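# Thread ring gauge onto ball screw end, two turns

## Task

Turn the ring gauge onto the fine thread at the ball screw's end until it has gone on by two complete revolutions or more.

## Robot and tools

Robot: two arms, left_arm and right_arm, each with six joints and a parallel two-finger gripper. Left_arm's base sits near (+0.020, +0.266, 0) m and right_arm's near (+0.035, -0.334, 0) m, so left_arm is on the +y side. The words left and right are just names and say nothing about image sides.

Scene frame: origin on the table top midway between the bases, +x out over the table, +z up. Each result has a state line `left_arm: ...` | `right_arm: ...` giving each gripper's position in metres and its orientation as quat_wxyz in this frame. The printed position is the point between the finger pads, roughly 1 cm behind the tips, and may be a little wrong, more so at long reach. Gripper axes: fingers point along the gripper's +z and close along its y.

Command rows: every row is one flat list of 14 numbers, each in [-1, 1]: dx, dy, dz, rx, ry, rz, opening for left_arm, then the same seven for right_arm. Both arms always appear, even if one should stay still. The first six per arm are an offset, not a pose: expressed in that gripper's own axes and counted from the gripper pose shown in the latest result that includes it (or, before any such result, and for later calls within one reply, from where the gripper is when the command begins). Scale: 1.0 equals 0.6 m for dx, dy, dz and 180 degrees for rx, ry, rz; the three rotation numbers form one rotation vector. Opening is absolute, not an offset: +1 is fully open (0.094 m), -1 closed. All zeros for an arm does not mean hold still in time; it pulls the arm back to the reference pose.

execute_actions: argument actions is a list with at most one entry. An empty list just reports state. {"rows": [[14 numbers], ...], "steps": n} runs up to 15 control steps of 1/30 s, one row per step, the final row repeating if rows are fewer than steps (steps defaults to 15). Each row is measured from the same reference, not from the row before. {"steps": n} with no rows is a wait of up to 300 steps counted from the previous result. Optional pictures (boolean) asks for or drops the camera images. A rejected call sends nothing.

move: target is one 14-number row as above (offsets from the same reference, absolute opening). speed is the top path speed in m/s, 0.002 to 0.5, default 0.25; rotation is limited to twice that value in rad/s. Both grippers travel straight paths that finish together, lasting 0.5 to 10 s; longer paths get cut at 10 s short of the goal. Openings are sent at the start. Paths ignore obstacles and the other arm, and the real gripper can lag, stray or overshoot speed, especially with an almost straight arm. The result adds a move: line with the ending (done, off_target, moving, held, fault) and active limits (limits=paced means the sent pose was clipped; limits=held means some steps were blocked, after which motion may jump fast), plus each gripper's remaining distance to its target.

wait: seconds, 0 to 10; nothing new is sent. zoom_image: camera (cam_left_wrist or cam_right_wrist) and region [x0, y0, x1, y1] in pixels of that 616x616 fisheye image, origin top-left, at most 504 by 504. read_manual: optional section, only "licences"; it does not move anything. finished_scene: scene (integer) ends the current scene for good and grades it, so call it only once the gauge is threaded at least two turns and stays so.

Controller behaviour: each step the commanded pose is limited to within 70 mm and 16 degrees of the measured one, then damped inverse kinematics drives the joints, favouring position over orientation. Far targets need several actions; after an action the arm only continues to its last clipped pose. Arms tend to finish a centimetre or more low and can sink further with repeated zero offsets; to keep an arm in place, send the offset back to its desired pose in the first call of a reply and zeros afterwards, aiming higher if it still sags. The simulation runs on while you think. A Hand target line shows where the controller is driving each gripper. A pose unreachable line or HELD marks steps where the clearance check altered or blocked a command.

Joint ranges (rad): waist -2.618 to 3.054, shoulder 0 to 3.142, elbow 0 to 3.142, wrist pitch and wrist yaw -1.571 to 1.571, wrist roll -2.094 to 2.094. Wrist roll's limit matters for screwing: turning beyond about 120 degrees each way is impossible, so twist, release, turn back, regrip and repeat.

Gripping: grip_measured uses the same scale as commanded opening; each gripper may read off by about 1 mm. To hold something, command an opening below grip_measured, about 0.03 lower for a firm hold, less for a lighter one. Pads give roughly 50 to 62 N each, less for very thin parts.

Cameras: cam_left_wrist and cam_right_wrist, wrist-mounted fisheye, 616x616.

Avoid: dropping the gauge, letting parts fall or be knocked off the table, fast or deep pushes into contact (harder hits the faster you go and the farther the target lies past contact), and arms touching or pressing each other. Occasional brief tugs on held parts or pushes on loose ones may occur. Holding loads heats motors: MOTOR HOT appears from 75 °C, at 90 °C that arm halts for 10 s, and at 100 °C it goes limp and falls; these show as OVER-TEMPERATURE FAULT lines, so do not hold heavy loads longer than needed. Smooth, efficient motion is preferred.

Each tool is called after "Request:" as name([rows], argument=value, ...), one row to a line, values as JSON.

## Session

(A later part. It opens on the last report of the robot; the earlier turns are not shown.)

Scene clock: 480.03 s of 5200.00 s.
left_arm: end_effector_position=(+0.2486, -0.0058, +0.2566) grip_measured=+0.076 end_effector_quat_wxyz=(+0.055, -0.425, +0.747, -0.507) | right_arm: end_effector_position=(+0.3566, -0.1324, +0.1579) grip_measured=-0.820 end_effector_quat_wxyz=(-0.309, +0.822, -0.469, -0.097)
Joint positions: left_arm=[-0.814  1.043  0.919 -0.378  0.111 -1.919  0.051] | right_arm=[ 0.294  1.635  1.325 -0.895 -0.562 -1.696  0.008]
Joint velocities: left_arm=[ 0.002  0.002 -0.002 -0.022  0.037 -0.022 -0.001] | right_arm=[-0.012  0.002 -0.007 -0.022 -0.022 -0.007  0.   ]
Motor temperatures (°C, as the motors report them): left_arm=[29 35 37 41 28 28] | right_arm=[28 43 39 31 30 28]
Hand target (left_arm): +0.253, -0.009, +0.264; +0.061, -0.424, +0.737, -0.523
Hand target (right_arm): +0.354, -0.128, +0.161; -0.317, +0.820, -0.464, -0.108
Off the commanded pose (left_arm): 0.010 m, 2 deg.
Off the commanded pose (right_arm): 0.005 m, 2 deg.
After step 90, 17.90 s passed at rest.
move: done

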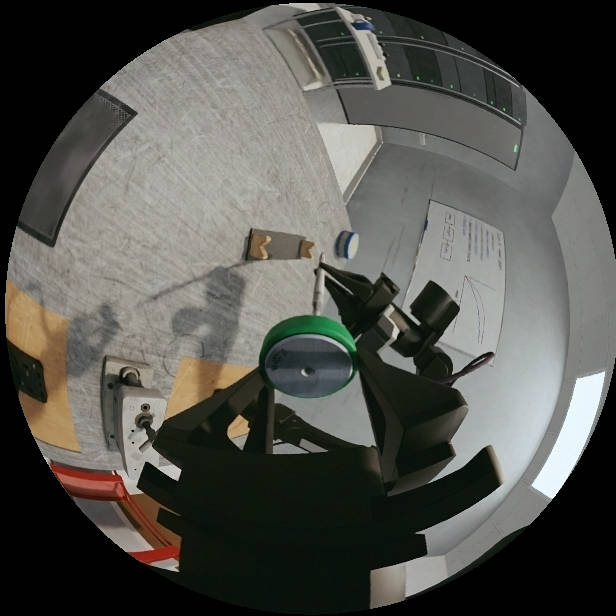

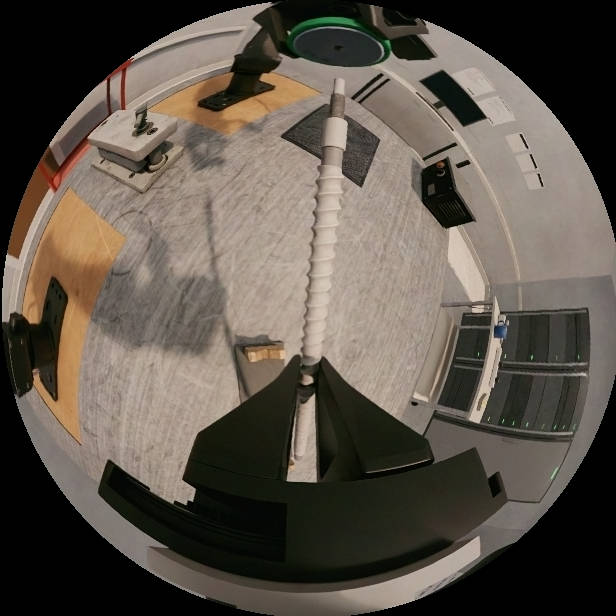

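Request:
execute_actions([
  {"rows": [[0.0036,-0.0156,0.005,0.012,0.0043,0,0.04,-0.009,-0.001,0,0.0012,-0.010,0,-0.855],[0.0039,-0.0164,0.008,0.012,0.0043,0,0.04,-0.009,-0.001,0,0.0012,-0.010,0,-0.855],[0.0042,-0.0172,0.012,0.012,0.0043,0,0.04,-0.009,-0.001,0,0.0012,-0.010,0,-0.855],[0.0045,-0.018,0.015,0.012,0.0043,0,0.04,-0.009,-0.001,0,0.0012,-0.010,0,-0.855],[0.0048,-0.0188,0.018,0.012,0.0043,0,0.04,-0.009,-0.001,0,0.0012,-0.010,0,-0.855],[0.005,-0.0196,0.022,0.012,0.0043,0,0.04,-0.009,-0.001,0,0.0012,-0.010,0,-0.855],[0.0053,-0.0204,0.025,0.012,0.0043,0,0.04,-0.009,-0.001,0,0.0012,-0.010,0,-0.855],[0.0056,-0.0212,0.028,0.012,0.0043,0,0.04,-0.009,-0.001,0,0.0012,-0.010,0,-0.855],[0.0058,-0.022,0.032,0.012,0.0043,0,0.04,-0.009,-0.001,0,0.0012,-0.010,0,-0.855],[0.006,-0.0227,0.035,0.012,0.0043,0,0.04,-0.009,-0.001,0,0.0012,-0.010,0,-0.855]], "steps": 15},
], pictures=false)

Request:
wait(seconds=0.8)

Scene clock: 525.70 s of 5200.00 s.
left_arm: end_effector_position=(+0.2599, -0.0177, +0.2408) grip_measured=+0.076 end_effector_quat_wxyz=(+0.052, -0.431, +0.752, -0.496) | right_arm: end_effector_position=(+0.3566, -0.1323, +0.1580) grip_measured=-0.820 end_effector_quat_wxyz=(-0.309, +0.822, -0.469, -0.097)
Joint positions: left_arm=[-0.814  1.122  0.919 -0.326  0.11  -1.922  0.051] | right_arm=[ 0.294  1.635  1.325 -0.895 -0.562 -1.696  0.008]
Joint velocities: left_arm=[-0.012 -0.002  0.007  0.007 -0.007 -0.007 -0.   ] | right_arm=[-0.012 -0.017 -0.007 -0.022  0.022  0.037 -0.001]
Motor temperatures (°C, as the motors report them): left_arm=[29 34 38 45 28 28] | right_arm=[28 43 39 32 31 28]
Hand target (left_arm): +0.264, -0.024, +0.258; +0.058, -0.421, +0.738, -0.524
Hand target (right_arm): +0.354, -0.128, +0.161; -0.318, +0.820, -0.464, -0.109
Off the commanded pose (left_arm): 0.020 m, 4 deg.
Off the commanded pose (right_arm): 0.005 m, 2 deg.
Steps of this call (steps 1 to 90: nothing new was sent; then 42.17 s passed at rest; steps 91 to 105: all 15 steps of this action). Readings (end_effector_position):
91: left_arm (+0.2487, -0.0058, +0.2567) | right_arm (+0.3566, -0.1324, +0.1579)
92: left_arm (+0.2489, -0.0060, +0.2568) | right_arm (+0.3566, -0.1323, +0.1579)
94: left_arm (+0.2502, -0.0074, +0.2563) | right_arm (+0.3566, -0.1323, +0.1579)
98: left_arm (+0.2548, -0.0123, +0.2501) | right_arm (+0.3566, -0.1323, +0.1580)
105: the state above

Scene clock: 526.50 s of 5200.00 s.
left_arm: end_effector_position=(+0.2609, -0.0187, +0.2432) grip_measured=+0.076 end_effector_quat_wxyz=(+0.053, -0.429, +0.750, -0.501) | right_arm: end_effector_position=(+0.3566, -0.1323, +0.1580) grip_measured=-0.820 end_effector_quat_wxyz=(-0.309, +0.822, -0.469, -0.097)
Joint positions: left_arm=[-0.814  1.122  0.919 -0.315  0.11  -1.922  0.051] | right_arm=[ 0.294  1.635  1.325 -0.895 -0.562 -1.696  0.008]
Joint velocities: left_arm=[-0.007 -0.007  0.007 -0.037 -0.022 -0.081  0.   ] | right_arm=[-0.007 -0.022 -0.017 -0.037 -0.007  0.007  0.001]
Motor temperatures (°C, as the motors report them): left_arm=[29 34 38 45 28 28] | right_arm=[28 43 39 32 31 28]
Hand target (left_arm): +0.264, -0.024, +0.258; +0.058, -0.421, +0.738, -0.524
Hand target (right_arm): +0.354, -0.128, +0.161; -0.318, +0.820, -0.464, -0.109
Off the commanded pose (left_arm): 0.017 m, 3 deg.
Off the commanded pose (right_arm): 0.005 m, 2 deg.
Steps of this call (steps 1 to 24: nothing new was sent). Readings (end_effector_position):
1: left_arm (+0.2600, -0.0179, +0.2412) | right_arm (+0.3566, -0.1323, +0.1580)
2: left_arm (+0.2603, -0.0181, +0.2417) | right_arm (+0.3566, -0.1323, +0.1580)
4: left_arm (+0.2605, -0.0184, +0.2424) | right_arm (+0.3566, -0.1323, +0.1580)
8: left_arm (+0.2608, -0.0186, +0.2430) | right_arm (+0.3566, -0.1323, +0.1580)
24: the state above

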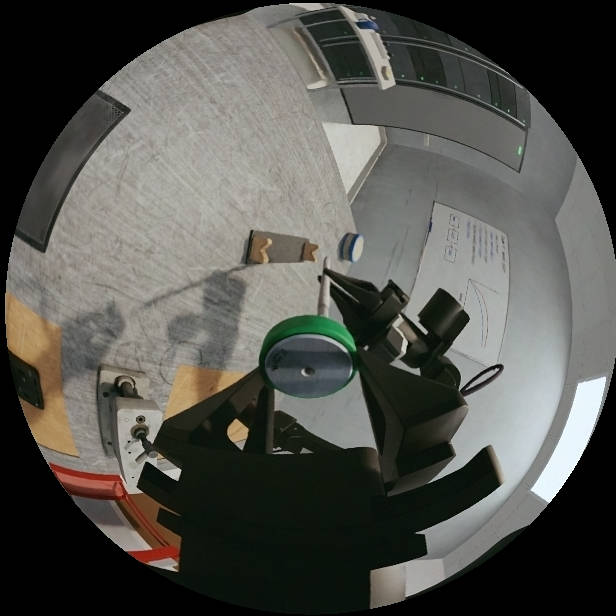

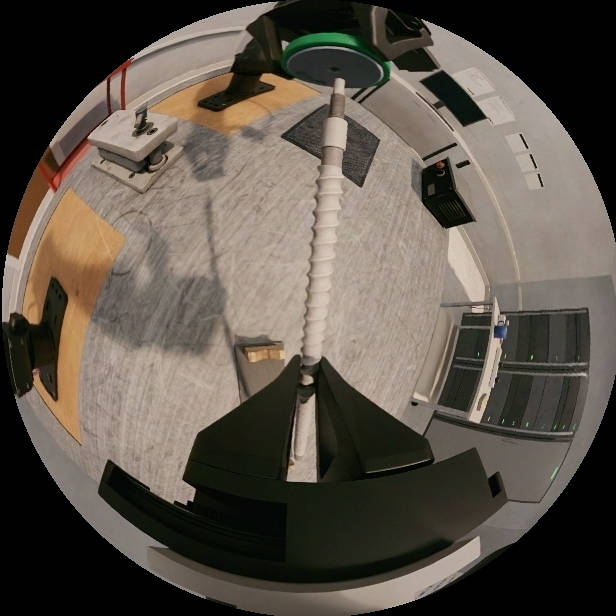

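Request:
zoom_image(camera="cam_right_wrist", region=[270, 20, 410, 160])

Request:
execute_actions([
  {"rows": [[0.012,-0.027,-0.003,0.0173,0.0062,0,0.04,-0.009,-0.001,0,0.0012,-0.010,0,-0.855],[0.013,-0.029,-0.003,0.0173,0.0062,0,0.04,-0.009,-0.001,0,0.0012,-0.010,0,-0.855],[0.014,-0.031,-0.003,0.0173,0.0062,0,0.04,-0.009,-0.001,0,0.0012,-0.010,0,-0.855],[0.015,-0.033,-0.003,0.0173,0.0062,0,0.04,-0.009,-0.001,0,0.0012,-0.010,0,-0.855],[0.016,-0.0363,-0.003,0.0173,0.0062,0,0.04,-0.009,-0.001,0,0.0012,-0.010,0,-0.855]], "steps": 15},
])

Region (270, 20, 410, 160) of cam_right_wrist's 616x616 image, scaled by 3.600, with more detail than that image has.

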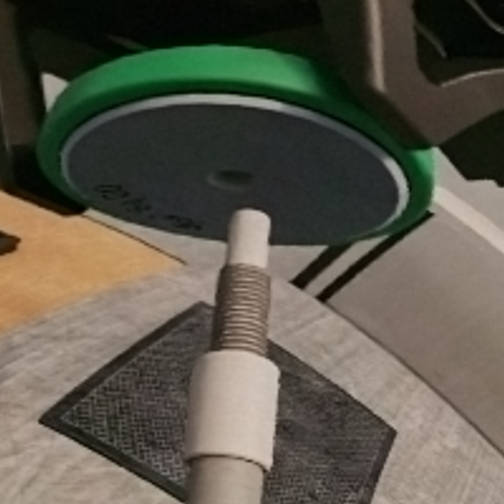

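Scene clock: 541.67 s of 5200.00 s.
left_arm: end_effector_position=(+0.2609, -0.0187, +0.2432) grip_measured=+0.076 end_effector_quat_wxyz=(+0.052, -0.431, +0.749, -0.501) | right_arm: end_effector_position=(+0.3565, -0.1322, +0.1580) grip_measured=-0.820 end_effector_quat_wxyz=(-0.309, +0.822, -0.469, -0.098)
Joint positions: left_arm=[-0.814  1.122  0.919 -0.315  0.11  -1.927  0.051] | right_arm=[ 0.294  1.635  1.325 -0.895 -0.563 -1.696  0.008]
Joint velocities: left_arm=[-0.007  0.007 -0.012 -0.051 -0.037  0.007  0.001] | right_arm=[-0.002 -0.012 -0.022 -0.022 -0.081 -0.007 -0.   ]
Motor temperatures (°C, as the motors report them): left_arm=[29 35 39 46 28 28] | right_arm=[28 43 39 32 31 28]
Hand target (left_arm): +0.266, -0.026, +0.265; +0.057, -0.422, +0.736, -0.525
Hand target (right_arm): +0.354, -0.128, +0.161; -0.318, +0.820, -0.464, -0.109
Off the commanded pose (left_arm): 0.024 m, 3 deg.
Off the commanded pose (right_arm): 0.005 m, 2 deg.
Steps of this call (steps 1 to 90: nothing new was sent; then 11.67 s passed at rest; steps 91 to 105: all 15 steps of this action). Readings (end_effector_position):
91: left_arm (+0.2609, -0.0187, +0.2432) | right_arm (+0.3566, -0.1323, +0.1580)
92: left_arm (+0.2609, -0.0187, +0.2432) | right_arm (+0.3565, -0.1322, +0.1580)
94: left_arm (+0.2609, -0.0187, +0.2432) | right_arm (+0.3565, -0.1322, +0.1580)
98: left_arm (+0.2609, -0.0187, +0.2432) | right_arm (+0.3565, -0.1322, +0.1580)
105: the state above

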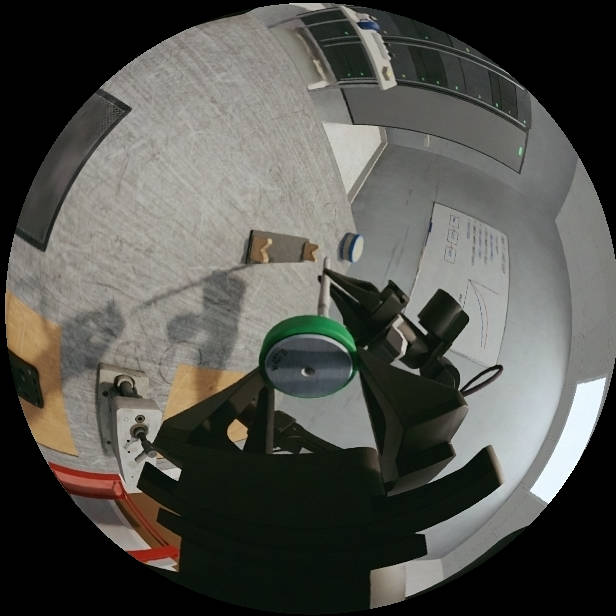

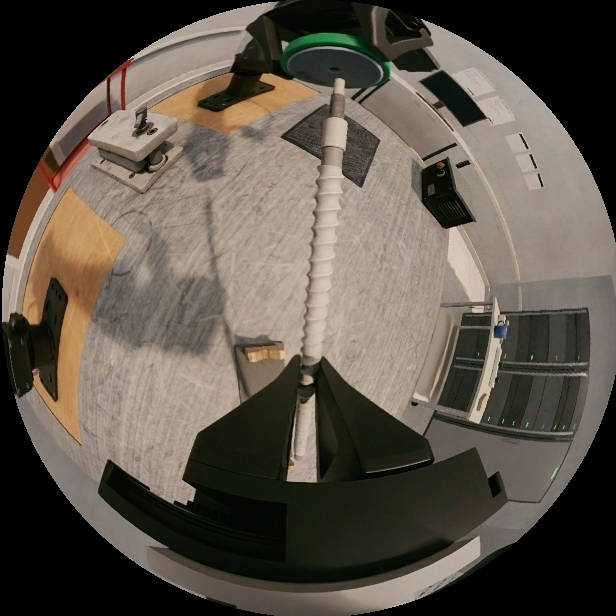

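Request:
execute_actions([
  {"rows": [[0.0165,-0.0375,-0.003,0.0173,0.0062,0,0.04,-0.009,-0.001,0,0.0012,-0.010,0,-0.855],[0.017,-0.039,-0.003,0.0173,0.0062,0,0.04,-0.009,-0.001,0,0.0012,-0.010,0,-0.855],[0.0175,-0.0405,-0.003,0.0173,0.0062,0,0.04,-0.009,-0.001,0,0.0012,-0.010,0,-0.855],[0.018,-0.042,-0.003,0.0173,0.0062,0,0.04,-0.009,-0.001,0,0.0012,-0.010,0,-0.855],[0.0185,-0.0435,-0.003,0.0173,0.0062,0,0.04,-0.009,-0.001,0,0.0012,-0.010,0,-0.855],[0.019,-0.045,-0.003,0.0173,0.0062,0,0.04,-0.009,-0.001,0,0.0012,-0.010,0,-0.855],[0.0195,-0.0465,-0.003,0.0173,0.0062,0,0.04,-0.009,-0.001,0,0.0012,-0.010,0,-0.855],[0.020,-0.048,-0.003,0.0173,0.0062,0,0.04,-0.009,-0.001,0,0.0012,-0.010,0,-0.855],[0.0205,-0.0495,-0.003,0.0173,0.0062,0,0.04,-0.009,-0.001,0,0.0012,-0.010,0,-0.855]], "steps": 15},
], pictures=false)

Scene clock: 554.93 s of 5200.00 s.
left_arm: end_effector_position=(+0.2665, -0.0247, +0.2565) grip_measured=+0.076 end_effector_quat_wxyz=(+0.053, -0.429, +0.744, -0.510) | right_arm: end_effector_position=(+0.3565, -0.1321, +0.1581) grip_measured=-0.820 end_effector_quat_wxyz=(-0.309, +0.822, -0.468, -0.098)
Joint positions: left_arm=[-0.814  1.146  0.967 -0.317  0.11  -1.931  0.051] | right_arm=[ 0.294  1.635  1.325 -0.895 -0.564 -1.696  0.008]
Joint velocities: left_arm=[ 0.012  0.007 -0.022  0.007 -0.051  0.022 -0.001] | right_arm=[-0.007 -0.007  0.002 -0.007 -0.007 -0.022 -0.001]
Motor temperatures (°C, as the motors report them): left_arm=[29 34 41 46 28 28] | right_arm=[28 43 40 32 31 28]
Hand target (left_arm): +0.269, -0.030, +0.272; +0.056, -0.424, +0.735, -0.526
Hand target (right_arm): +0.354, -0.128, +0.161; -0.318, +0.820, -0.464, -0.109
Off the commanded pose (left_arm): 0.017 m, 2 deg.
Off the commanded pose (right_arm): 0.005 m, 2 deg.
Steps of this call (steps 1 to 90: nothing new was sent; then 9.77 s passed at rest; steps 91 to 105: all 15 steps of this action). Readings (end_effector_position):
91: left_arm (+0.2609, -0.0187, +0.2432) | right_arm (+0.3565, -0.1322, +0.1580)
92: left_arm (+0.2609, -0.0188, +0.2436) | right_arm (+0.3565, -0.1322, +0.1580)
94: left_arm (+0.2620, -0.0200, +0.2454) | right_arm (+0.3565, -0.1321, +0.1581)
98: left_arm (+0.2647, -0.0228, +0.2514) | right_arm (+0.3565, -0.1321, +0.1581)
105: the state above

Request:
execute_actions(actions=[])

Request:
zoom_image(camera="cam_right_wrist", region=[270, 20, 410, 160])

Request:
zoom_image(camera="cam_left_wrist", region=[240, 240, 400, 400])

Scene clock: 560.33 s of 5200.00 s.
left_arm: end_effector_position=(+0.2666, -0.0249, +0.2558) grip_measured=+0.076 end_effector_quat_wxyz=(+0.053, -0.429, +0.744, -0.509) | right_arm: end_effector_position=(+0.3565, -0.1321, +0.1581) grip_measured=-0.820 end_effector_quat_wxyz=(-0.309, +0.822, -0.468, -0.098)
Joint positions: left_arm=[-0.814  1.148  0.967 -0.318  0.11  -1.931  0.051] | right_arm=[ 0.294  1.635  1.325 -0.895 -0.564 -1.696  0.008]
Joint velocities: left_arm=[ 0.007  0.007  0.002  0.007 -0.007 -0.081  0.001] | right_arm=[ 0.007 -0.002 -0.002  0.022 -0.095 -0.007 -0.   ]
Motor temperatures (°C, as the motors report them): left_arm=[29 34 41 46 28 28] | right_arm=[28 43 40 32 31 28]
Hand target (left_arm): +0.269, -0.030, +0.272; +0.057, -0.424, +0.735, -0.526
Hand target (right_arm): +0.354, -0.128, +0.161; -0.318, +0.820, -0.464, -0.109
Off the commanded pose (left_arm): 0.017 m, 2 deg.
Off the commanded pose (right_arm): 0.005 m, 2 deg.
Steps of this call (steps 1 to 90: nothing new was sent; then 2.40 s passed at rest). Readings (end_effector_position):
1: left_arm (+0.2665, -0.0248, +0.2563) | right_arm (+0.3565, -0.1321, +0.1581)
2: left_arm (+0.2665, -0.0248, +0.2562) | right_arm (+0.3565, -0.1321, +0.1581)
4: left_arm (+0.2666, -0.0249, +0.2558) | right_arm (+0.3565, -0.1321, +0.1581)
8: left_arm (+0.2666, -0.0249, +0.2558) | right_arm (+0.3565, -0.1321, +0.1581)
90: the state above

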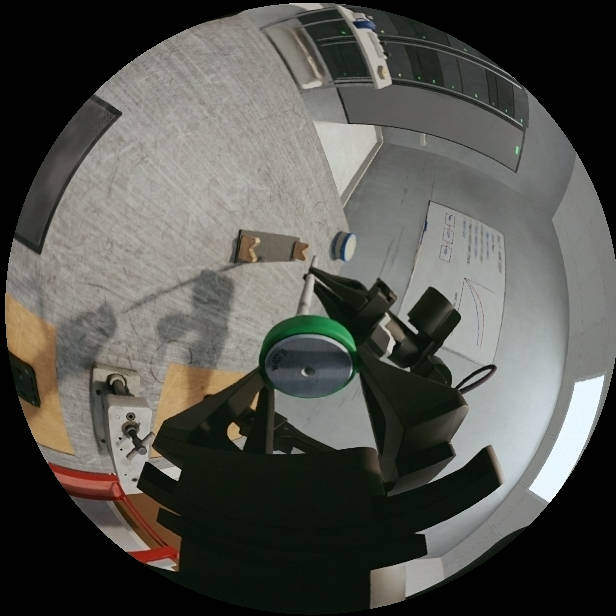

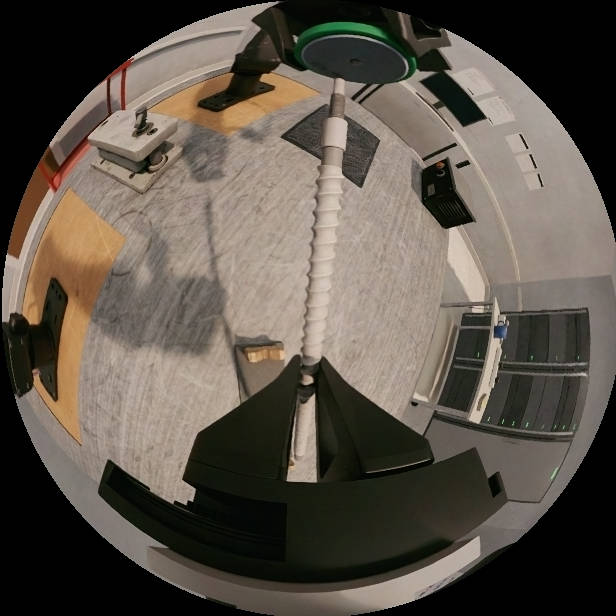

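Region (270, 20, 410, 160) of cam_right_wrist's 616x616 image, scaled by 3.600, with more detail than that image has.

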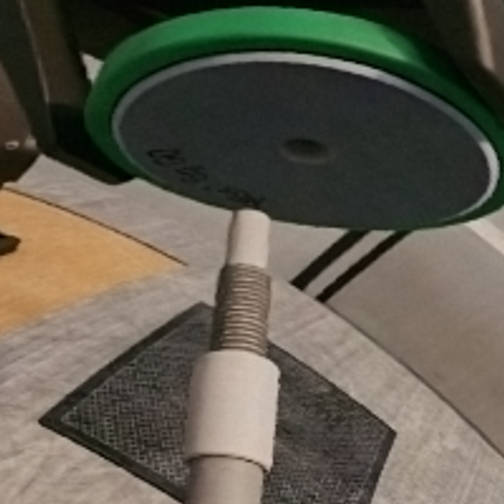

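Region (240, 240, 400, 400) of cam_left_wrist's 616x616 image, scaled by 3.150, with more detail than that image has.

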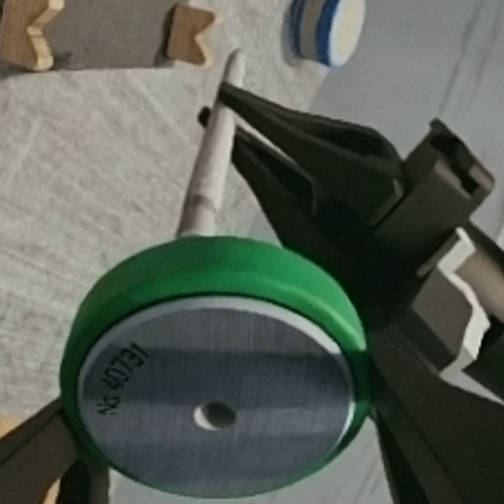

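Request:
execute_actions([
  {"rows": [[0.004,-0.011,0,0.012,0.0043,0,0.04,-0.009,-0.001,0,0.0012,-0.010,0,-0.855],[0,0,0,0.012,0.0043,0,0.04,-0.009,-0.001,0,0.0012,-0.010,0,-0.855],[-0.001,0.003,0,0.012,0.0043,0,0.04,-0.009,-0.001,0,0.0012,-0.010,0,-0.855],[-0.002,0.006,0,0.012,0.0043,0,0.04,-0.009,-0.001,0,0.0012,-0.010,0,-0.855],[-0.003,0.009,0,0.012,0.0043,0,0.04,-0.009,-0.001,0,0.0012,-0.010,0,-0.855],[-0.004,0.0115,0,0.012,0.0043,0,0.04,-0.009,-0.001,0,0.0012,-0.010,0,-0.855],[-0.005,0.014,0,0.012,0.0043,0,0.04,-0.009,-0.001,0,0.0012,-0.010,0,-0.855],[-0.0057,0.016,0,0.012,0.0043,0,0.04,-0.009,-0.001,0,0.0012,-0.010,0,-0.855]], "steps": 15},
], pictures=false)

Scene clock: 611.83 s of 5200.00 s.
left_arm: end_effector_position=(+0.2611, -0.0190, +0.2232) grip_measured=+0.076 end_effector_quat_wxyz=(+0.048, -0.437, +0.753, -0.490) | right_arm: end_effector_position=(+0.3565, -0.1321, +0.1581) grip_measured=-0.820 end_effector_quat_wxyz=(-0.309, +0.822, -0.468, -0.098)
Joint positions: left_arm=[-0.814  1.137  0.871 -0.279  0.11  -1.931  0.051] | right_arm=[ 0.294  1.635  1.325 -0.895 -0.564 -1.697  0.008]
Joint velocities: left_arm=[-0.012 -0.09  -0.002  0.066  0.007  0.037 -0.001] | right_arm=[-0.007  0.012  0.002  0.022 -0.066  0.007 -0.   ]
Motor temperatures (°C, as the motors report them): left_arm=[29 34 43 47 28 28] | right_arm=[28 44 40 32 31 28]
Hand target (left_arm): +0.262, -0.021, +0.247; +0.056, -0.425, +0.735, -0.526
Hand target (right_arm): +0.354, -0.128, +0.161; -0.318, +0.819, -0.464, -0.110
Off the commanded pose (left_arm): 0.024 m, 5 deg.
Off the commanded pose (right_arm): 0.005 m, 2 deg.
Steps of this call (steps 1 to 90: nothing new was sent; then 48.00 s passed at rest; steps 91 to 105: all 15 steps of this action). Readings (end_effector_position):
91: left_arm (+0.2666, -0.0249, +0.2559) | right_arm (+0.3565, -0.1321, +0.1581)
92: left_arm (+0.2668, -0.0250, +0.2548) | right_arm (+0.3565, -0.1321, +0.1581)
94: left_arm (+0.2667, -0.0250, +0.2495) | right_arm (+0.3565, -0.1321, +0.1581)
98: left_arm (+0.2632, -0.0212, +0.2277) | right_arm (+0.3564, -0.1320, +0.1581)
105: the state above

Request:
execute_actions([
  {"rows": [[0.0164,-0.0339,-0.0177,0.0252,0.0093,0,0.04,-0.009,-0.001,0,0.0012,-0.010,0,-0.855],[0.0173,-0.0354,-0.0182,0.0252,0.0093,0,0.04,-0.009,-0.001,0,0.0012,-0.010,0,-0.855],[0.0182,-0.037,-0.0186,0.0252,0.0093,0,0.04,-0.009,-0.001,0,0.0012,-0.010,0,-0.855],[0.0192,-0.0386,-0.019,0.0252,0.0093,0,0.04,-0.009,-0.001,0,0.0012,-0.010,0,-0.855],[0.0201,-0.0401,-0.0195,0.0252,0.0093,0,0.04,-0.009,-0.001,0,0.0012,-0.010,0,-0.855],[0.021,-0.0417,-0.0199,0.0252,0.0093,0,0.04,-0.009,-0.001,0,0.0012,-0.010,0,-0.855],[0.0219,-0.0433,-0.0203,0.0252,0.0093,0,0.04,-0.009,-0.001,0,0.0012,-0.010,0,-0.855],[0.0228,-0.0448,-0.0208,0.0252,0.0093,0,0.04,-0.009,-0.001,0,0.0012,-0.010,0,-0.855],[0.0237,-0.0464,-0.0212,0.0252,0.0093,0,0.04,-0.009,-0.001,0,0.0012,-0.010,0,-0.855],[0.0246,-0.048,-0.0216,0.0252,0.0093,0,0.04,-0.009,-0.001,0,0.0012,-0.010,0,-0.855],[0.0255,-0.0495,-0.0221,0.0252,0.0093,0,0.04,-0.009,-0.001,0,0.0012,-0.010,0,-0.855],[0.0265,-0.0511,-0.0225,0.0252,0.0093,0,0.04,-0.009,-0.001,0,0.0012,-0.010,0,-0.855],[0.0274,-0.0527,-0.0229,0.0252,0.0093,0,0.04,-0.009,-0.001,0,0.0012,-0.010,0,-0.855],[0.0283,-0.0542,-0.0234,0.0252,0.0093,0,0.04,-0.009,-0.001,0,0.0012,-0.010,0,-0.855],[0.0292,-0.0558,-0.0238,0.0252,0.0093,0,0.04,-0.009,-0.001,0,0.0012,-0.010,0,-0.855]], "steps": 15},
], pictures=false)

Request:
wait(seconds=0.7)

Scene clock: 642.93 s of 5200.00 s.
left_arm: end_effector_position=(+0.2624, -0.0209, +0.2360) grip_measured=+0.076 end_effector_quat_wxyz=(+0.049, -0.437, +0.746, -0.500) | right_arm: end_effector_position=(+0.3564, -0.1320, +0.1582) grip_measured=-0.820 end_effector_quat_wxyz=(-0.310, +0.822, -0.468, -0.098)
Joint positions: left_arm=[-0.817  1.134  0.9   -0.288  0.105 -1.941  0.051] | right_arm=[ 0.294  1.635  1.325 -0.895 -0.565 -1.697  0.008]
Joint velocities: left_arm=[-0.051  0.007  0.173 -0.081 -0.022 -0.007 -0.001] | right_arm=[ 0.002  0.012 -0.022 -0.007 -0.022 -0.066 -0.   ]
Motor temperatures (°C, as the motors report them): left_arm=[29 36 41 50 28 28] | right_arm=[28 44 40 32 31 28]
Hand target (left_arm): +0.263, -0.026, +0.263; +0.054, -0.427, +0.734, -0.526
Hand target (right_arm): +0.354, -0.128, +0.161; -0.318, +0.820, -0.463, -0.110
Off the commanded pose (left_arm): 0.027 m, 4 deg.
Off the commanded pose (right_arm): 0.005 m, 2 deg.
Steps of this call (steps 1 to 90: nothing new was sent; then 27.60 s passed at rest; steps 91 to 105: all 15 steps of this action). Readings (end_effector_position):
91: left_arm (+0.2615, -0.0194, +0.2260) | right_arm (+0.3564, -0.1320, +0.1582)
92: left_arm (+0.2615, -0.0194, +0.2260) | right_arm (+0.3564, -0.1320, +0.1582)
94: left_arm (+0.2615, -0.0194, +0.2260) | right_arm (+0.3564, -0.1320, +0.1582)
98: left_arm (+0.2616, -0.0194, +0.2260) | right_arm (+0.3564, -0.1320, +0.1582)
105: the state above

Scene clock: 643.63 s of 5200.00 s.
left_arm: end_effector_position=(+0.2625, -0.0220, +0.2411) grip_measured=+0.076 end_effector_quat_wxyz=(+0.050, -0.436, +0.745, -0.503) | right_arm: end_effector_position=(+0.3564, -0.1320, +0.1582) grip_measured=-0.820 end_effector_quat_wxyz=(-0.310, +0.822, -0.468, -0.098)
Joint positions: left_arm=[-0.82   1.134  0.914 -0.295  0.104 -1.943  0.051] | right_arm=[ 0.294  1.635  1.325 -0.895 -0.565 -1.697  0.008]
Joint velocities: left_arm=[-0.007  0.002 -0.002  0.022 -0.037  0.007 -0.001] | right_arm=[ 0.002 -0.007  0.002 -0.022  0.007 -0.081  0.   ]
Motor temperatures (°C, as the motors report them): left_arm=[29 36 41 50 28 28] | right_arm=[28 44 40 32 31 28]
Hand target (left_arm): +0.263, -0.026, +0.263; +0.054, -0.427, +0.734, -0.526
Hand target (right_arm): +0.354, -0.128, +0.161; -0.318, +0.820, -0.463, -0.110
Off the commanded pose (left_arm): 0.022 m, 3 deg.
Off the commanded pose (right_arm): 0.005 m, 2 deg.
Steps of this call (steps 1 to 21: nothing new was sent). Readings (end_effector_position):
1: left_arm (+0.2625, -0.0216, +0.2383) | right_arm (+0.3564, -0.1320, +0.1582)
2: left_arm (+0.2625, -0.0222, +0.2403) | right_arm (+0.3564, -0.1320, +0.1582)
4: left_arm (+0.2628, -0.0226, +0.2423) | right_arm (+0.3564, -0.1320, +0.1582)
8: left_arm (+0.2627, -0.0223, +0.2418) | right_arm (+0.3564, -0.1320, +0.1582)
21: the state above

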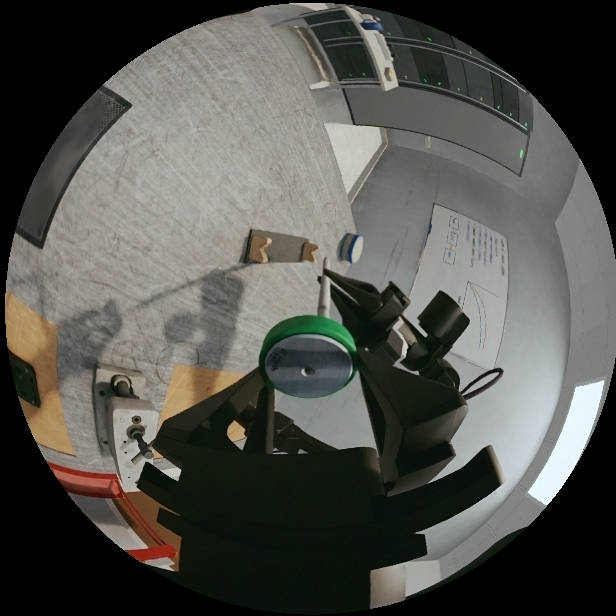

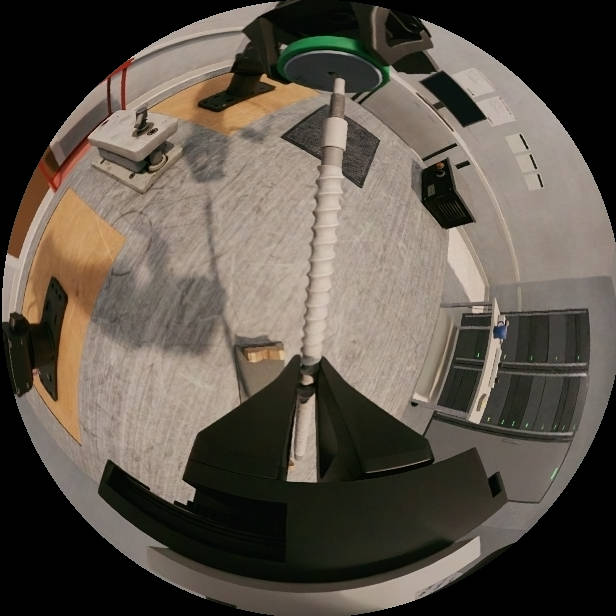

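Request:
execute_actions([
  {"rows": [[0.0172,-0.0316,-0.0122,0.0163,0.0071,0,0.04,-0.009,-0.001,0,0.0012,-0.010,0,-0.855],[0.0176,-0.0327,-0.0122,0.0171,0.0074,0,0.04,-0.009,-0.001,0,0.0012,-0.010,0,-0.855],[0.018,-0.0338,-0.0122,0.0179,0.0077,0,0.04,-0.009,-0.001,0,0.0012,-0.010,0,-0.855],[0.0184,-0.0349,-0.0122,0.0187,0.008,0,0.04,-0.009,-0.001,0,0.0012,-0.010,0,-0.855],[0.0188,-0.036,-0.0122,0.0195,0.0083,0,0.04,-0.009,-0.001,0,0.0012,-0.010,0,-0.855],[0.0192,-0.0371,-0.0122,0.0203,0.0086,0,0.04,-0.009,-0.001,0,0.0012,-0.010,0,-0.855],[0.0196,-0.0382,-0.0122,0.0212,0.0089,0,0.04,-0.009,-0.001,0,0.0012,-0.010,0,-0.855],[0.02,-0.0392,-0.0122,0.022,0.0092,0,0.04,-0.009,-0.001,0,0.0012,-0.010,0,-0.855]], "steps": 15},
])

Request:
zoom_image(camera="cam_right_wrist", region=[270, 20, 410, 160])

Request:
zoom_image(camera="cam_left_wrist", region=[240, 240, 400, 400])

Scene clock: 669.30 s of 5200.00 s.
left_arm: end_effector_position=(+0.2625, -0.0220, +0.2411) grip_measured=+0.076 end_effector_quat_wxyz=(+0.048, -0.438, +0.744, -0.503) | right_arm: end_effector_position=(+0.3563, -0.1318, +0.1582) grip_measured=-0.820 end_effector_quat_wxyz=(-0.310, +0.822, -0.468, -0.098)
Joint positions: left_arm=[-0.82   1.134  0.914 -0.295  0.104 -1.949  0.051] | right_arm=[ 0.294  1.635  1.325 -0.895 -0.565 -1.697  0.008]
Joint velocities: left_arm=[-0.007 -0.012  0.012  0.051 -0.066 -0.022 -0.001] | right_arm=[-0.002 -0.017  0.017 -0.007 -0.022  0.007  0.001]
Motor temperatures (°C, as the motors report them): left_arm=[29 35 44 49 28 28] | right_arm=[28 44 40 32 31 28]
Hand target (left_arm): +0.264, -0.027, +0.268; +0.054, -0.426, +0.728, -0.534
Hand target (right_arm): +0.354, -0.128, +0.161; -0.319, +0.820, -0.463, -0.110
Off the commanded pose (left_arm): 0.027 m, 4 deg.
Off the commanded pose (right_arm): 0.005 m, 2 deg.
Steps of this call (steps 1 to 90: nothing new was sent; then 22.17 s passed at rest; steps 91 to 105: all 15 steps of this action). Readings (end_effector_position):
91: left_arm (+0.2625, -0.0220, +0.2411) | right_arm (+0.3564, -0.1320, +0.1582)
92: left_arm (+0.2625, -0.0220, +0.2411) | right_arm (+0.3564, -0.1319, +0.1582)
94: left_arm (+0.2625, -0.0220, +0.2411) | right_arm (+0.3564, -0.1319, +0.1582)
98: left_arm (+0.2625, -0.0220, +0.2411) | right_arm (+0.3564, -0.1319, +0.1582)
105: the state above

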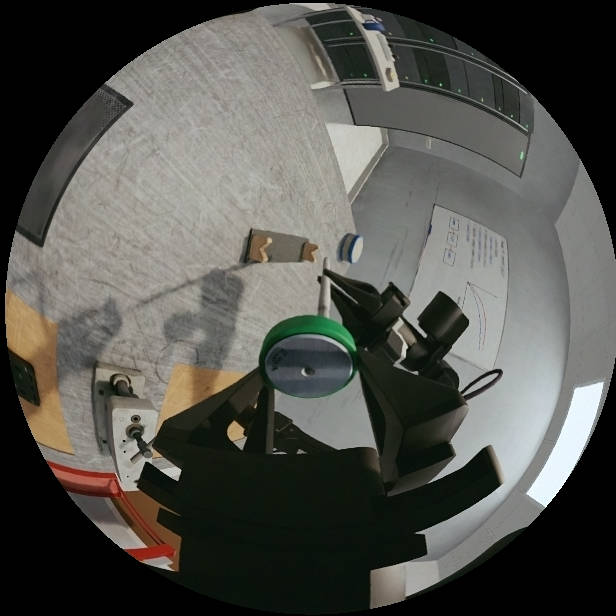

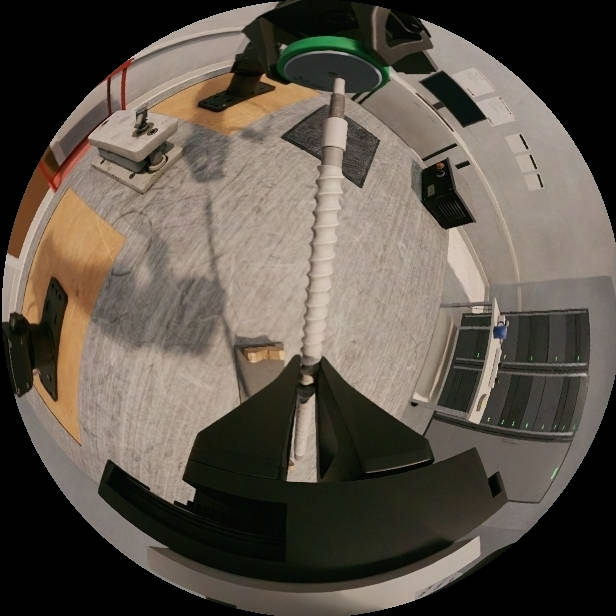

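Region (270, 20, 410, 160) of cam_right_wrist's 616x616 image, scaled by 3.600, with more detail than that image has.

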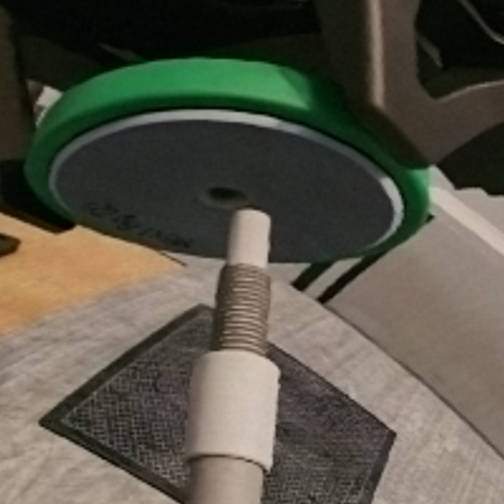

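Region (240, 240, 400, 400) of cam_left_wrist's 616x616 image, scaled by 3.150, with more detail than that image has.

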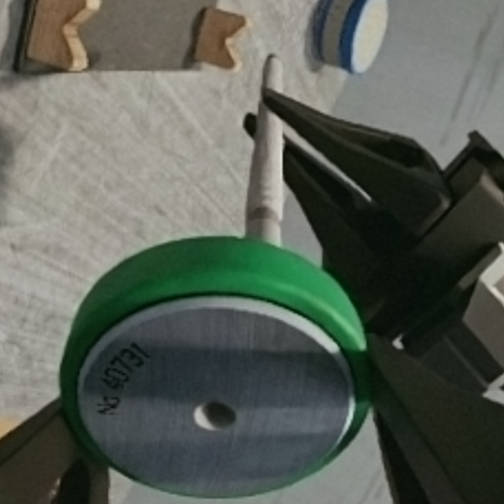

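Request:
execute_actions([
  {"rows": [[0.0204,-0.0403,-0.0122,0.0228,0.0095,0.002,0.04,-0.009,-0.001,0,0.0012,-0.010,0,-0.855],[0.0208,-0.0414,-0.0122,0.0237,0.0098,0.002,0.04,-0.009,-0.001,0,0.0012,-0.010,0,-0.855],[0.0212,-0.0425,-0.0122,0.0245,0.0101,0.002,0.04,-0.009,-0.001,0,0.0012,-0.010,0,-0.855],[0.0216,-0.0436,-0.0122,0.0254,0.0104,0.002,0.04,-0.009,-0.001,0,0.0012,-0.010,0,-0.855],[0.022,-0.0447,-0.0122,0.0262,0.0107,0.002,0.04,-0.009,-0.001,0,0.0012,-0.010,0,-0.855],[0.0224,-0.0458,-0.0122,0.0271,0.011,0.002,0.04,-0.009,-0.001,0,0.0012,-0.010,0,-0.855],[0.0228,-0.0469,-0.0122,0.0279,0.0113,0.002,0.04,-0.009,-0.001,0,0.0012,-0.010,0,-0.855],[0.0232,-0.048,-0.0122,0.0288,0.0116,0.002,0.04,-0.009,-0.001,0,0.0012,-0.010,0,-0.855],[0.0236,-0.0491,-0.0122,0.0296,0.012,0.002,0.04,-0.009,-0.001,0,0.0012,-0.010,0,-0.855],[0.024,-0.0502,-0.0122,0.0305,0.0123,0.002,0.04,-0.009,-0.001,0,0.0012,-0.010,0,-0.855],[0.0244,-0.0513,-0.0122,0.0313,0.0126,0.002,0.04,-0.009,-0.001,0,0.0012,-0.010,0,-0.855],[0.0248,-0.0525,-0.0122,0.0322,0.0129,0.002,0.04,-0.009,-0.001,0,0.0012,-0.010,0,-0.855]], "steps": 15},
], pictures=false)

Request:
wait(seconds=0.5)

Request:
zoom_image(camera="cam_right_wrist", region=[270, 20, 410, 160])

Request:
zoom_image(camera="cam_left_wrist", region=[240, 240, 400, 400])

Scene clock: 696.80 s of 5200.00 s.
left_arm: end_effector_position=(+0.2638, -0.0235, +0.2447) grip_measured=+0.076 end_effector_quat_wxyz=(+0.049, -0.436, +0.740, -0.510) | right_arm: end_effector_position=(+0.3563, -0.1318, +0.1583) grip_measured=-0.820 end_effector_quat_wxyz=(-0.310, +0.822, -0.468, -0.099)
Joint positions: left_arm=[-0.82   1.134  0.914 -0.278  0.104 -1.952  0.051] | right_arm=[ 0.294  1.635  1.325 -0.895 -0.566 -1.697  0.008]
Joint velocities: left_arm=[-0.002 -0.007 -0.007  0.037  0.007 -0.051 -0.   ] | right_arm=[ 0.017 -0.017 -0.002 -0.051 -0.022  0.007  0.   ]
Motor temperatures (°C, as the motors report them): left_arm=[29 35 45 51 28 28] | right_arm=[28 44 40 32 31 28]
Hand target (left_arm): +0.267, -0.029, +0.275; +0.056, -0.422, +0.720, -0.548
Hand target (right_arm): +0.354, -0.128, +0.161; -0.319, +0.820, -0.463, -0.110
Off the commanded pose (left_arm): 0.032 m, 5 deg.
Off the commanded pose (right_arm): 0.005 m, 2 deg.
Steps of this call (steps 1 to 90: nothing new was sent; then 24.00 s passed at rest; steps 91 to 105: all 15 steps of this action). Readings (end_effector_position):
91: left_arm (+0.2625, -0.0220, +0.2411) | right_arm (+0.3563, -0.1318, +0.1582)
92: left_arm (+0.2625, -0.0220, +0.2411) | right_arm (+0.3563, -0.1318, +0.1582)
94: left_arm (+0.2625, -0.0220, +0.2411) | right_arm (+0.3563, -0.1318, +0.1583)
98: left_arm (+0.2627, -0.0223, +0.2417) | right_arm (+0.3563, -0.1318, +0.1583)
105: the state above

Scene clock: 697.30 s of 5200.00 s.
left_arm: end_effector_position=(+0.2643, -0.0240, +0.2459) grip_measured=+0.076 end_effector_quat_wxyz=(+0.049, -0.436, +0.738, -0.512) | right_arm: end_effector_position=(+0.3563, -0.1318, +0.1583) grip_measured=-0.820 end_effector_quat_wxyz=(-0.310, +0.822, -0.468, -0.099)
Joint positions: left_arm=[-0.82   1.134  0.914 -0.273  0.104 -1.952  0.051] | right_arm=[ 0.294  1.635  1.325 -0.895 -0.566 -1.697  0.008]
Joint velocities: left_arm=[-0.007 -0.027 -0.002  0.037  0.007 -0.022  0.001] | right_arm=[ 0.007  0.007 -0.007  0.007 -0.007  0.007  0.001]
Motor temperatures (°C, as the motors report them): left_arm=[29 35 45 51 28 28] | right_arm=[28 44 40 32 31 28]
Hand target (left_arm): +0.267, -0.029, +0.275; +0.056, -0.422, +0.720, -0.548
Hand target (right_arm): +0.354, -0.128, +0.161; -0.319, +0.820, -0.463, -0.110
Off the commanded pose (left_arm): 0.030 m, 5 deg.
Off the commanded pose (right_arm): 0.005 m, 2 deg.
Steps of this call (steps 1 to 15: nothing new was sent). Readings (end_effector_position):
1: left_arm (+0.2639, -0.0236, +0.2450) | right_arm (+0.3563, -0.1318, +0.1583)
2: left_arm (+0.2640, -0.0237, +0.2452) | right_arm (+0.3563, -0.1318, +0.1583)
4: left_arm (+0.2641, -0.0238, +0.2456) | right_arm (+0.3563, -0.1318, +0.1583)
8: left_arm (+0.2642, -0.0239, +0.2457) | right_arm (+0.3563, -0.1318, +0.1583)
15: the state above

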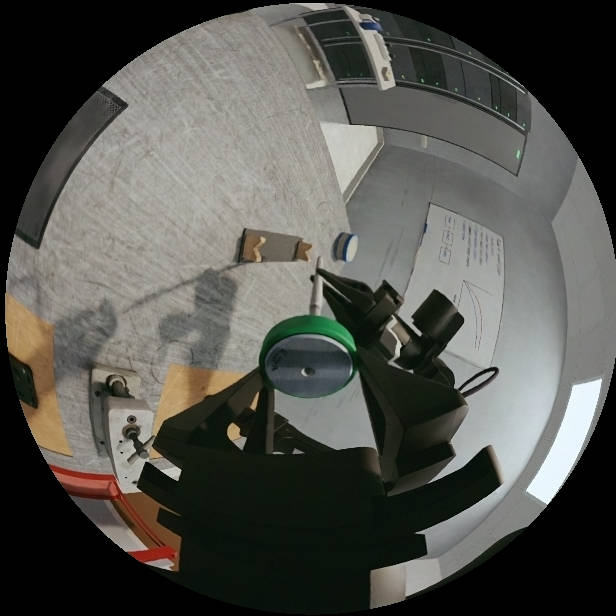

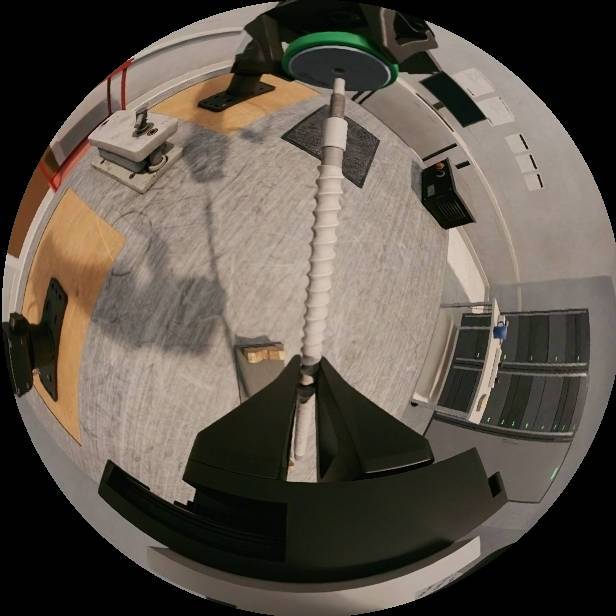

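Region (270, 20, 410, 160) of cam_right_wrist's 616x616 image, scaled by 3.600, with more detail than that image has.

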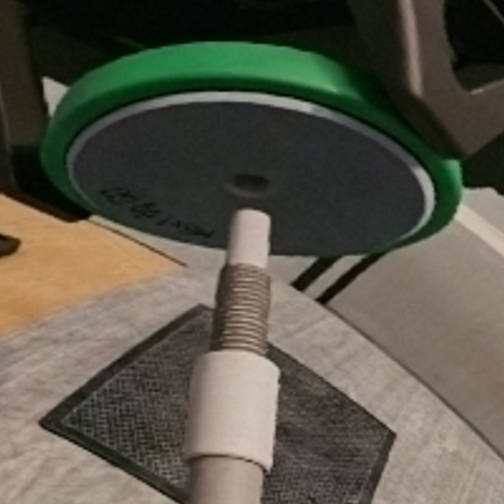

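Region (240, 240, 400, 400) of cam_left_wrist's 616x616 image, scaled by 3.150, with more detail than that image has.

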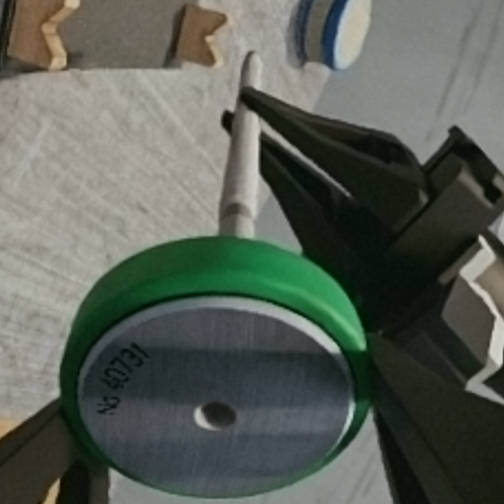

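Request:
execute_actions([
  {"rows": [[0.0218,-0.044,-0.0107,0.0257,0.0105,0.002,0.04,-0.009,-0.001,0,0.0012,-0.010,0,-0.855],[0.0218,-0.044,-0.010,0.0257,0.0105,0.002,0.04,-0.009,-0.001,0,0.0012,-0.010,0,-0.855],[0.0218,-0.044,-0.0093,0.0257,0.0105,0.002,0.04,-0.009,-0.001,0,0.0012,-0.010,0,-0.855],[0.0218,-0.044,-0.0087,0.0257,0.0105,0.002,0.04,-0.009,-0.001,0,0.0012,-0.010,0,-0.855],[0.0218,-0.044,-0.008,0.0257,0.0105,0.002,0.04,-0.009,-0.001,0,0.0012,-0.010,0,-0.855],[0.0218,-0.044,-0.0073,0.0257,0.0105,0.002,0.04,-0.009,-0.001,0,0.0012,-0.010,0,-0.855],[0.0218,-0.044,-0.0067,0.0257,0.0105,0.002,0.04,-0.009,-0.001,0,0.0012,-0.010,0,-0.855],[0.0218,-0.044,-0.006,0.0257,0.0105,0.002,0.04,-0.009,-0.001,0,0.0012,-0.010,0,-0.855],[0.0218,-0.044,-0.0053,0.0257,0.0105,0.002,0.04,-0.009,-0.001,0,0.0012,-0.010,0,-0.855],[0.0218,-0.044,-0.0046,0.0257,0.0105,0.002,0.04,-0.009,-0.001,0,0.0012,-0.010,0,-0.855]], "steps": 15},
], pictures=false)

Request:
wait(seconds=0.6)

Request:
zoom_image(camera="cam_right_wrist", region=[270, 20, 410, 160])

Request:
zoom_image(camera="cam_left_wrist", region=[240, 240, 400, 400])

Scene clock: 724.27 s of 5200.00 s.
left_arm: end_effector_position=(+0.2653, -0.0251, +0.2488) grip_measured=+0.076 end_effector_quat_wxyz=(+0.050, -0.434, +0.735, -0.518) | right_arm: end_effector_position=(+0.3563, -0.1317, +0.1583) grip_measured=-0.820 end_effector_quat_wxyz=(-0.310, +0.822, -0.468, -0.099)
Joint positions: left_arm=[-0.82   1.134  0.914 -0.26   0.104 -1.954  0.051] | right_arm=[ 0.294  1.635  1.325 -0.895 -0.567 -1.697  0.008]
Joint velocities: left_arm=[-0.012  0.002  0.007 -0.037 -0.022  0.007  0.001] | right_arm=[-0.007  0.002 -0.007 -0.007  0.022  0.081  0.001]
Motor temperatures (°C, as the motors report them): left_arm=[29 35 46 53 28 28] | right_arm=[28 44 40 32 31 28]
Hand target (left_arm): +0.269, -0.033, +0.273; +0.056, -0.422, +0.720, -0.549
Hand target (right_arm): +0.354, -0.128, +0.161; -0.319, +0.820, -0.463, -0.110
Off the commanded pose (left_arm): 0.026 m, 4 deg.
Off the commanded pose (right_arm): 0.005 m, 2 deg.
Steps of this call (steps 1 to 90: nothing new was sent; then 23.47 s passed at rest; steps 91 to 105: all 15 steps of this action). Readings (end_effector_position):
91: left_arm (+0.2643, -0.0240, +0.2459) | right_arm (+0.3563, -0.1318, +0.1583)
92: left_arm (+0.2643, -0.0240, +0.2460) | right_arm (+0.3563, -0.1317, +0.1583)
94: left_arm (+0.2644, -0.0241, +0.2463) | right_arm (+0.3563, -0.1317, +0.1583)
98: left_arm (+0.2647, -0.0245, +0.2472) | right_arm (+0.3563, -0.1317, +0.1583)
105: the state above

Scene clock: 724.87 s of 5200.00 s.
left_arm: end_effector_position=(+0.2654, -0.0252, +0.2491) grip_measured=+0.076 end_effector_quat_wxyz=(+0.050, -0.434, +0.735, -0.518) | right_arm: end_effector_position=(+0.3563, -0.1317, +0.1583) grip_measured=-0.820 end_effector_quat_wxyz=(-0.310, +0.822, -0.468, -0.099)
Joint positions: left_arm=[-0.82   1.134  0.914 -0.258  0.104 -1.954  0.051] | right_arm=[ 0.294  1.635  1.325 -0.895 -0.567 -1.697  0.008]
Joint velocities: left_arm=[-0.012 -0.007 -0.002  0.022  0.022  0.066 -0.001] | right_arm=[ 0.002 -0.017 -0.027  0.066 -0.007 -0.007 -0.   ]
Motor temperatures (°C, as the motors report them): left_arm=[29 35 46 53 28 28] | right_arm=[28 44 40 32 31 28]
Hand target (left_arm): +0.269, -0.033, +0.273; +0.056, -0.422, +0.720, -0.549
Hand target (right_arm): +0.354, -0.128, +0.161; -0.319, +0.820, -0.463, -0.110
Off the commanded pose (left_arm): 0.026 m, 4 deg.
Off the commanded pose (right_arm): 0.005 m, 2 deg.
Steps of this call (steps 1 to 18: nothing new was sent). Readings (end_effector_position):
1: left_arm (+0.2653, -0.0251, +0.2488) | right_arm (+0.3563, -0.1317, +0.1583)
2: left_arm (+0.2653, -0.0251, +0.2489) | right_arm (+0.3563, -0.1317, +0.1583)
4: left_arm (+0.2654, -0.0252, +0.2490) | right_arm (+0.3563, -0.1317, +0.1583)
8: left_arm (+0.2654, -0.0252, +0.2491) | right_arm (+0.3563, -0.1317, +0.1583)
18: the state above

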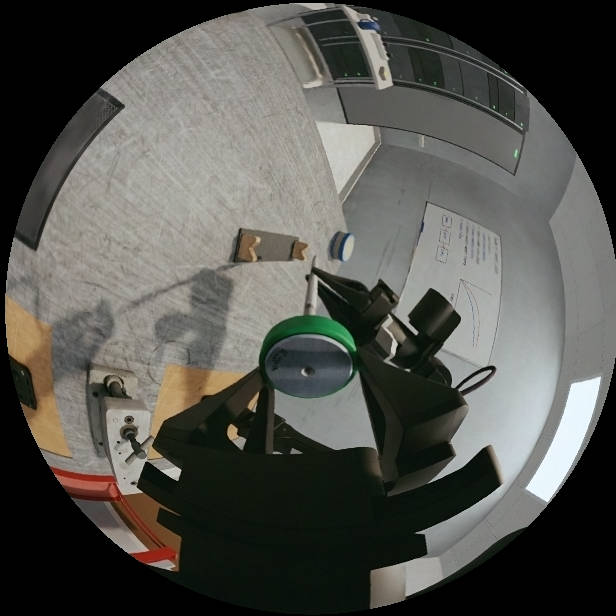

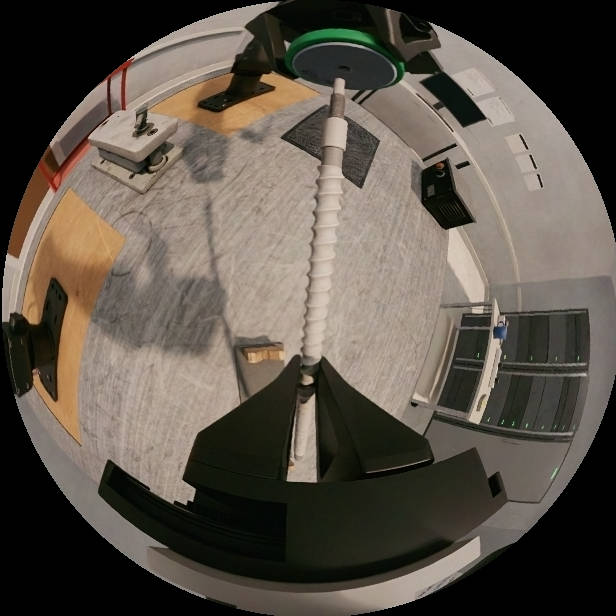

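Region (270, 20, 410, 160) of cam_right_wrist's 616x616 image, scaled by 3.600, with more detail than that image has.

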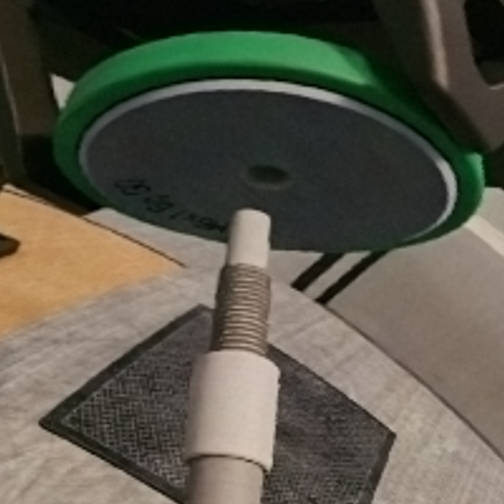

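Region (240, 240, 400, 400) of cam_left_wrist's 616x616 image, scaled by 3.150, with more detail than that image has.

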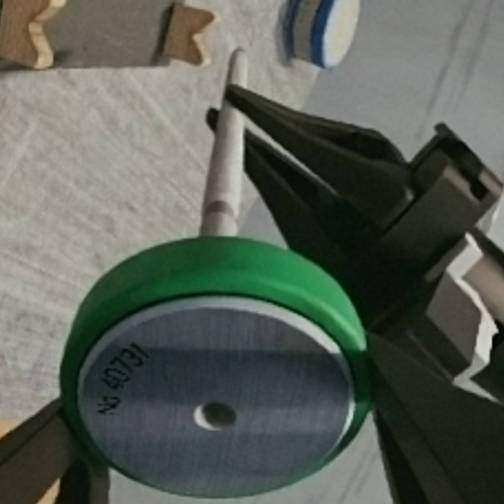

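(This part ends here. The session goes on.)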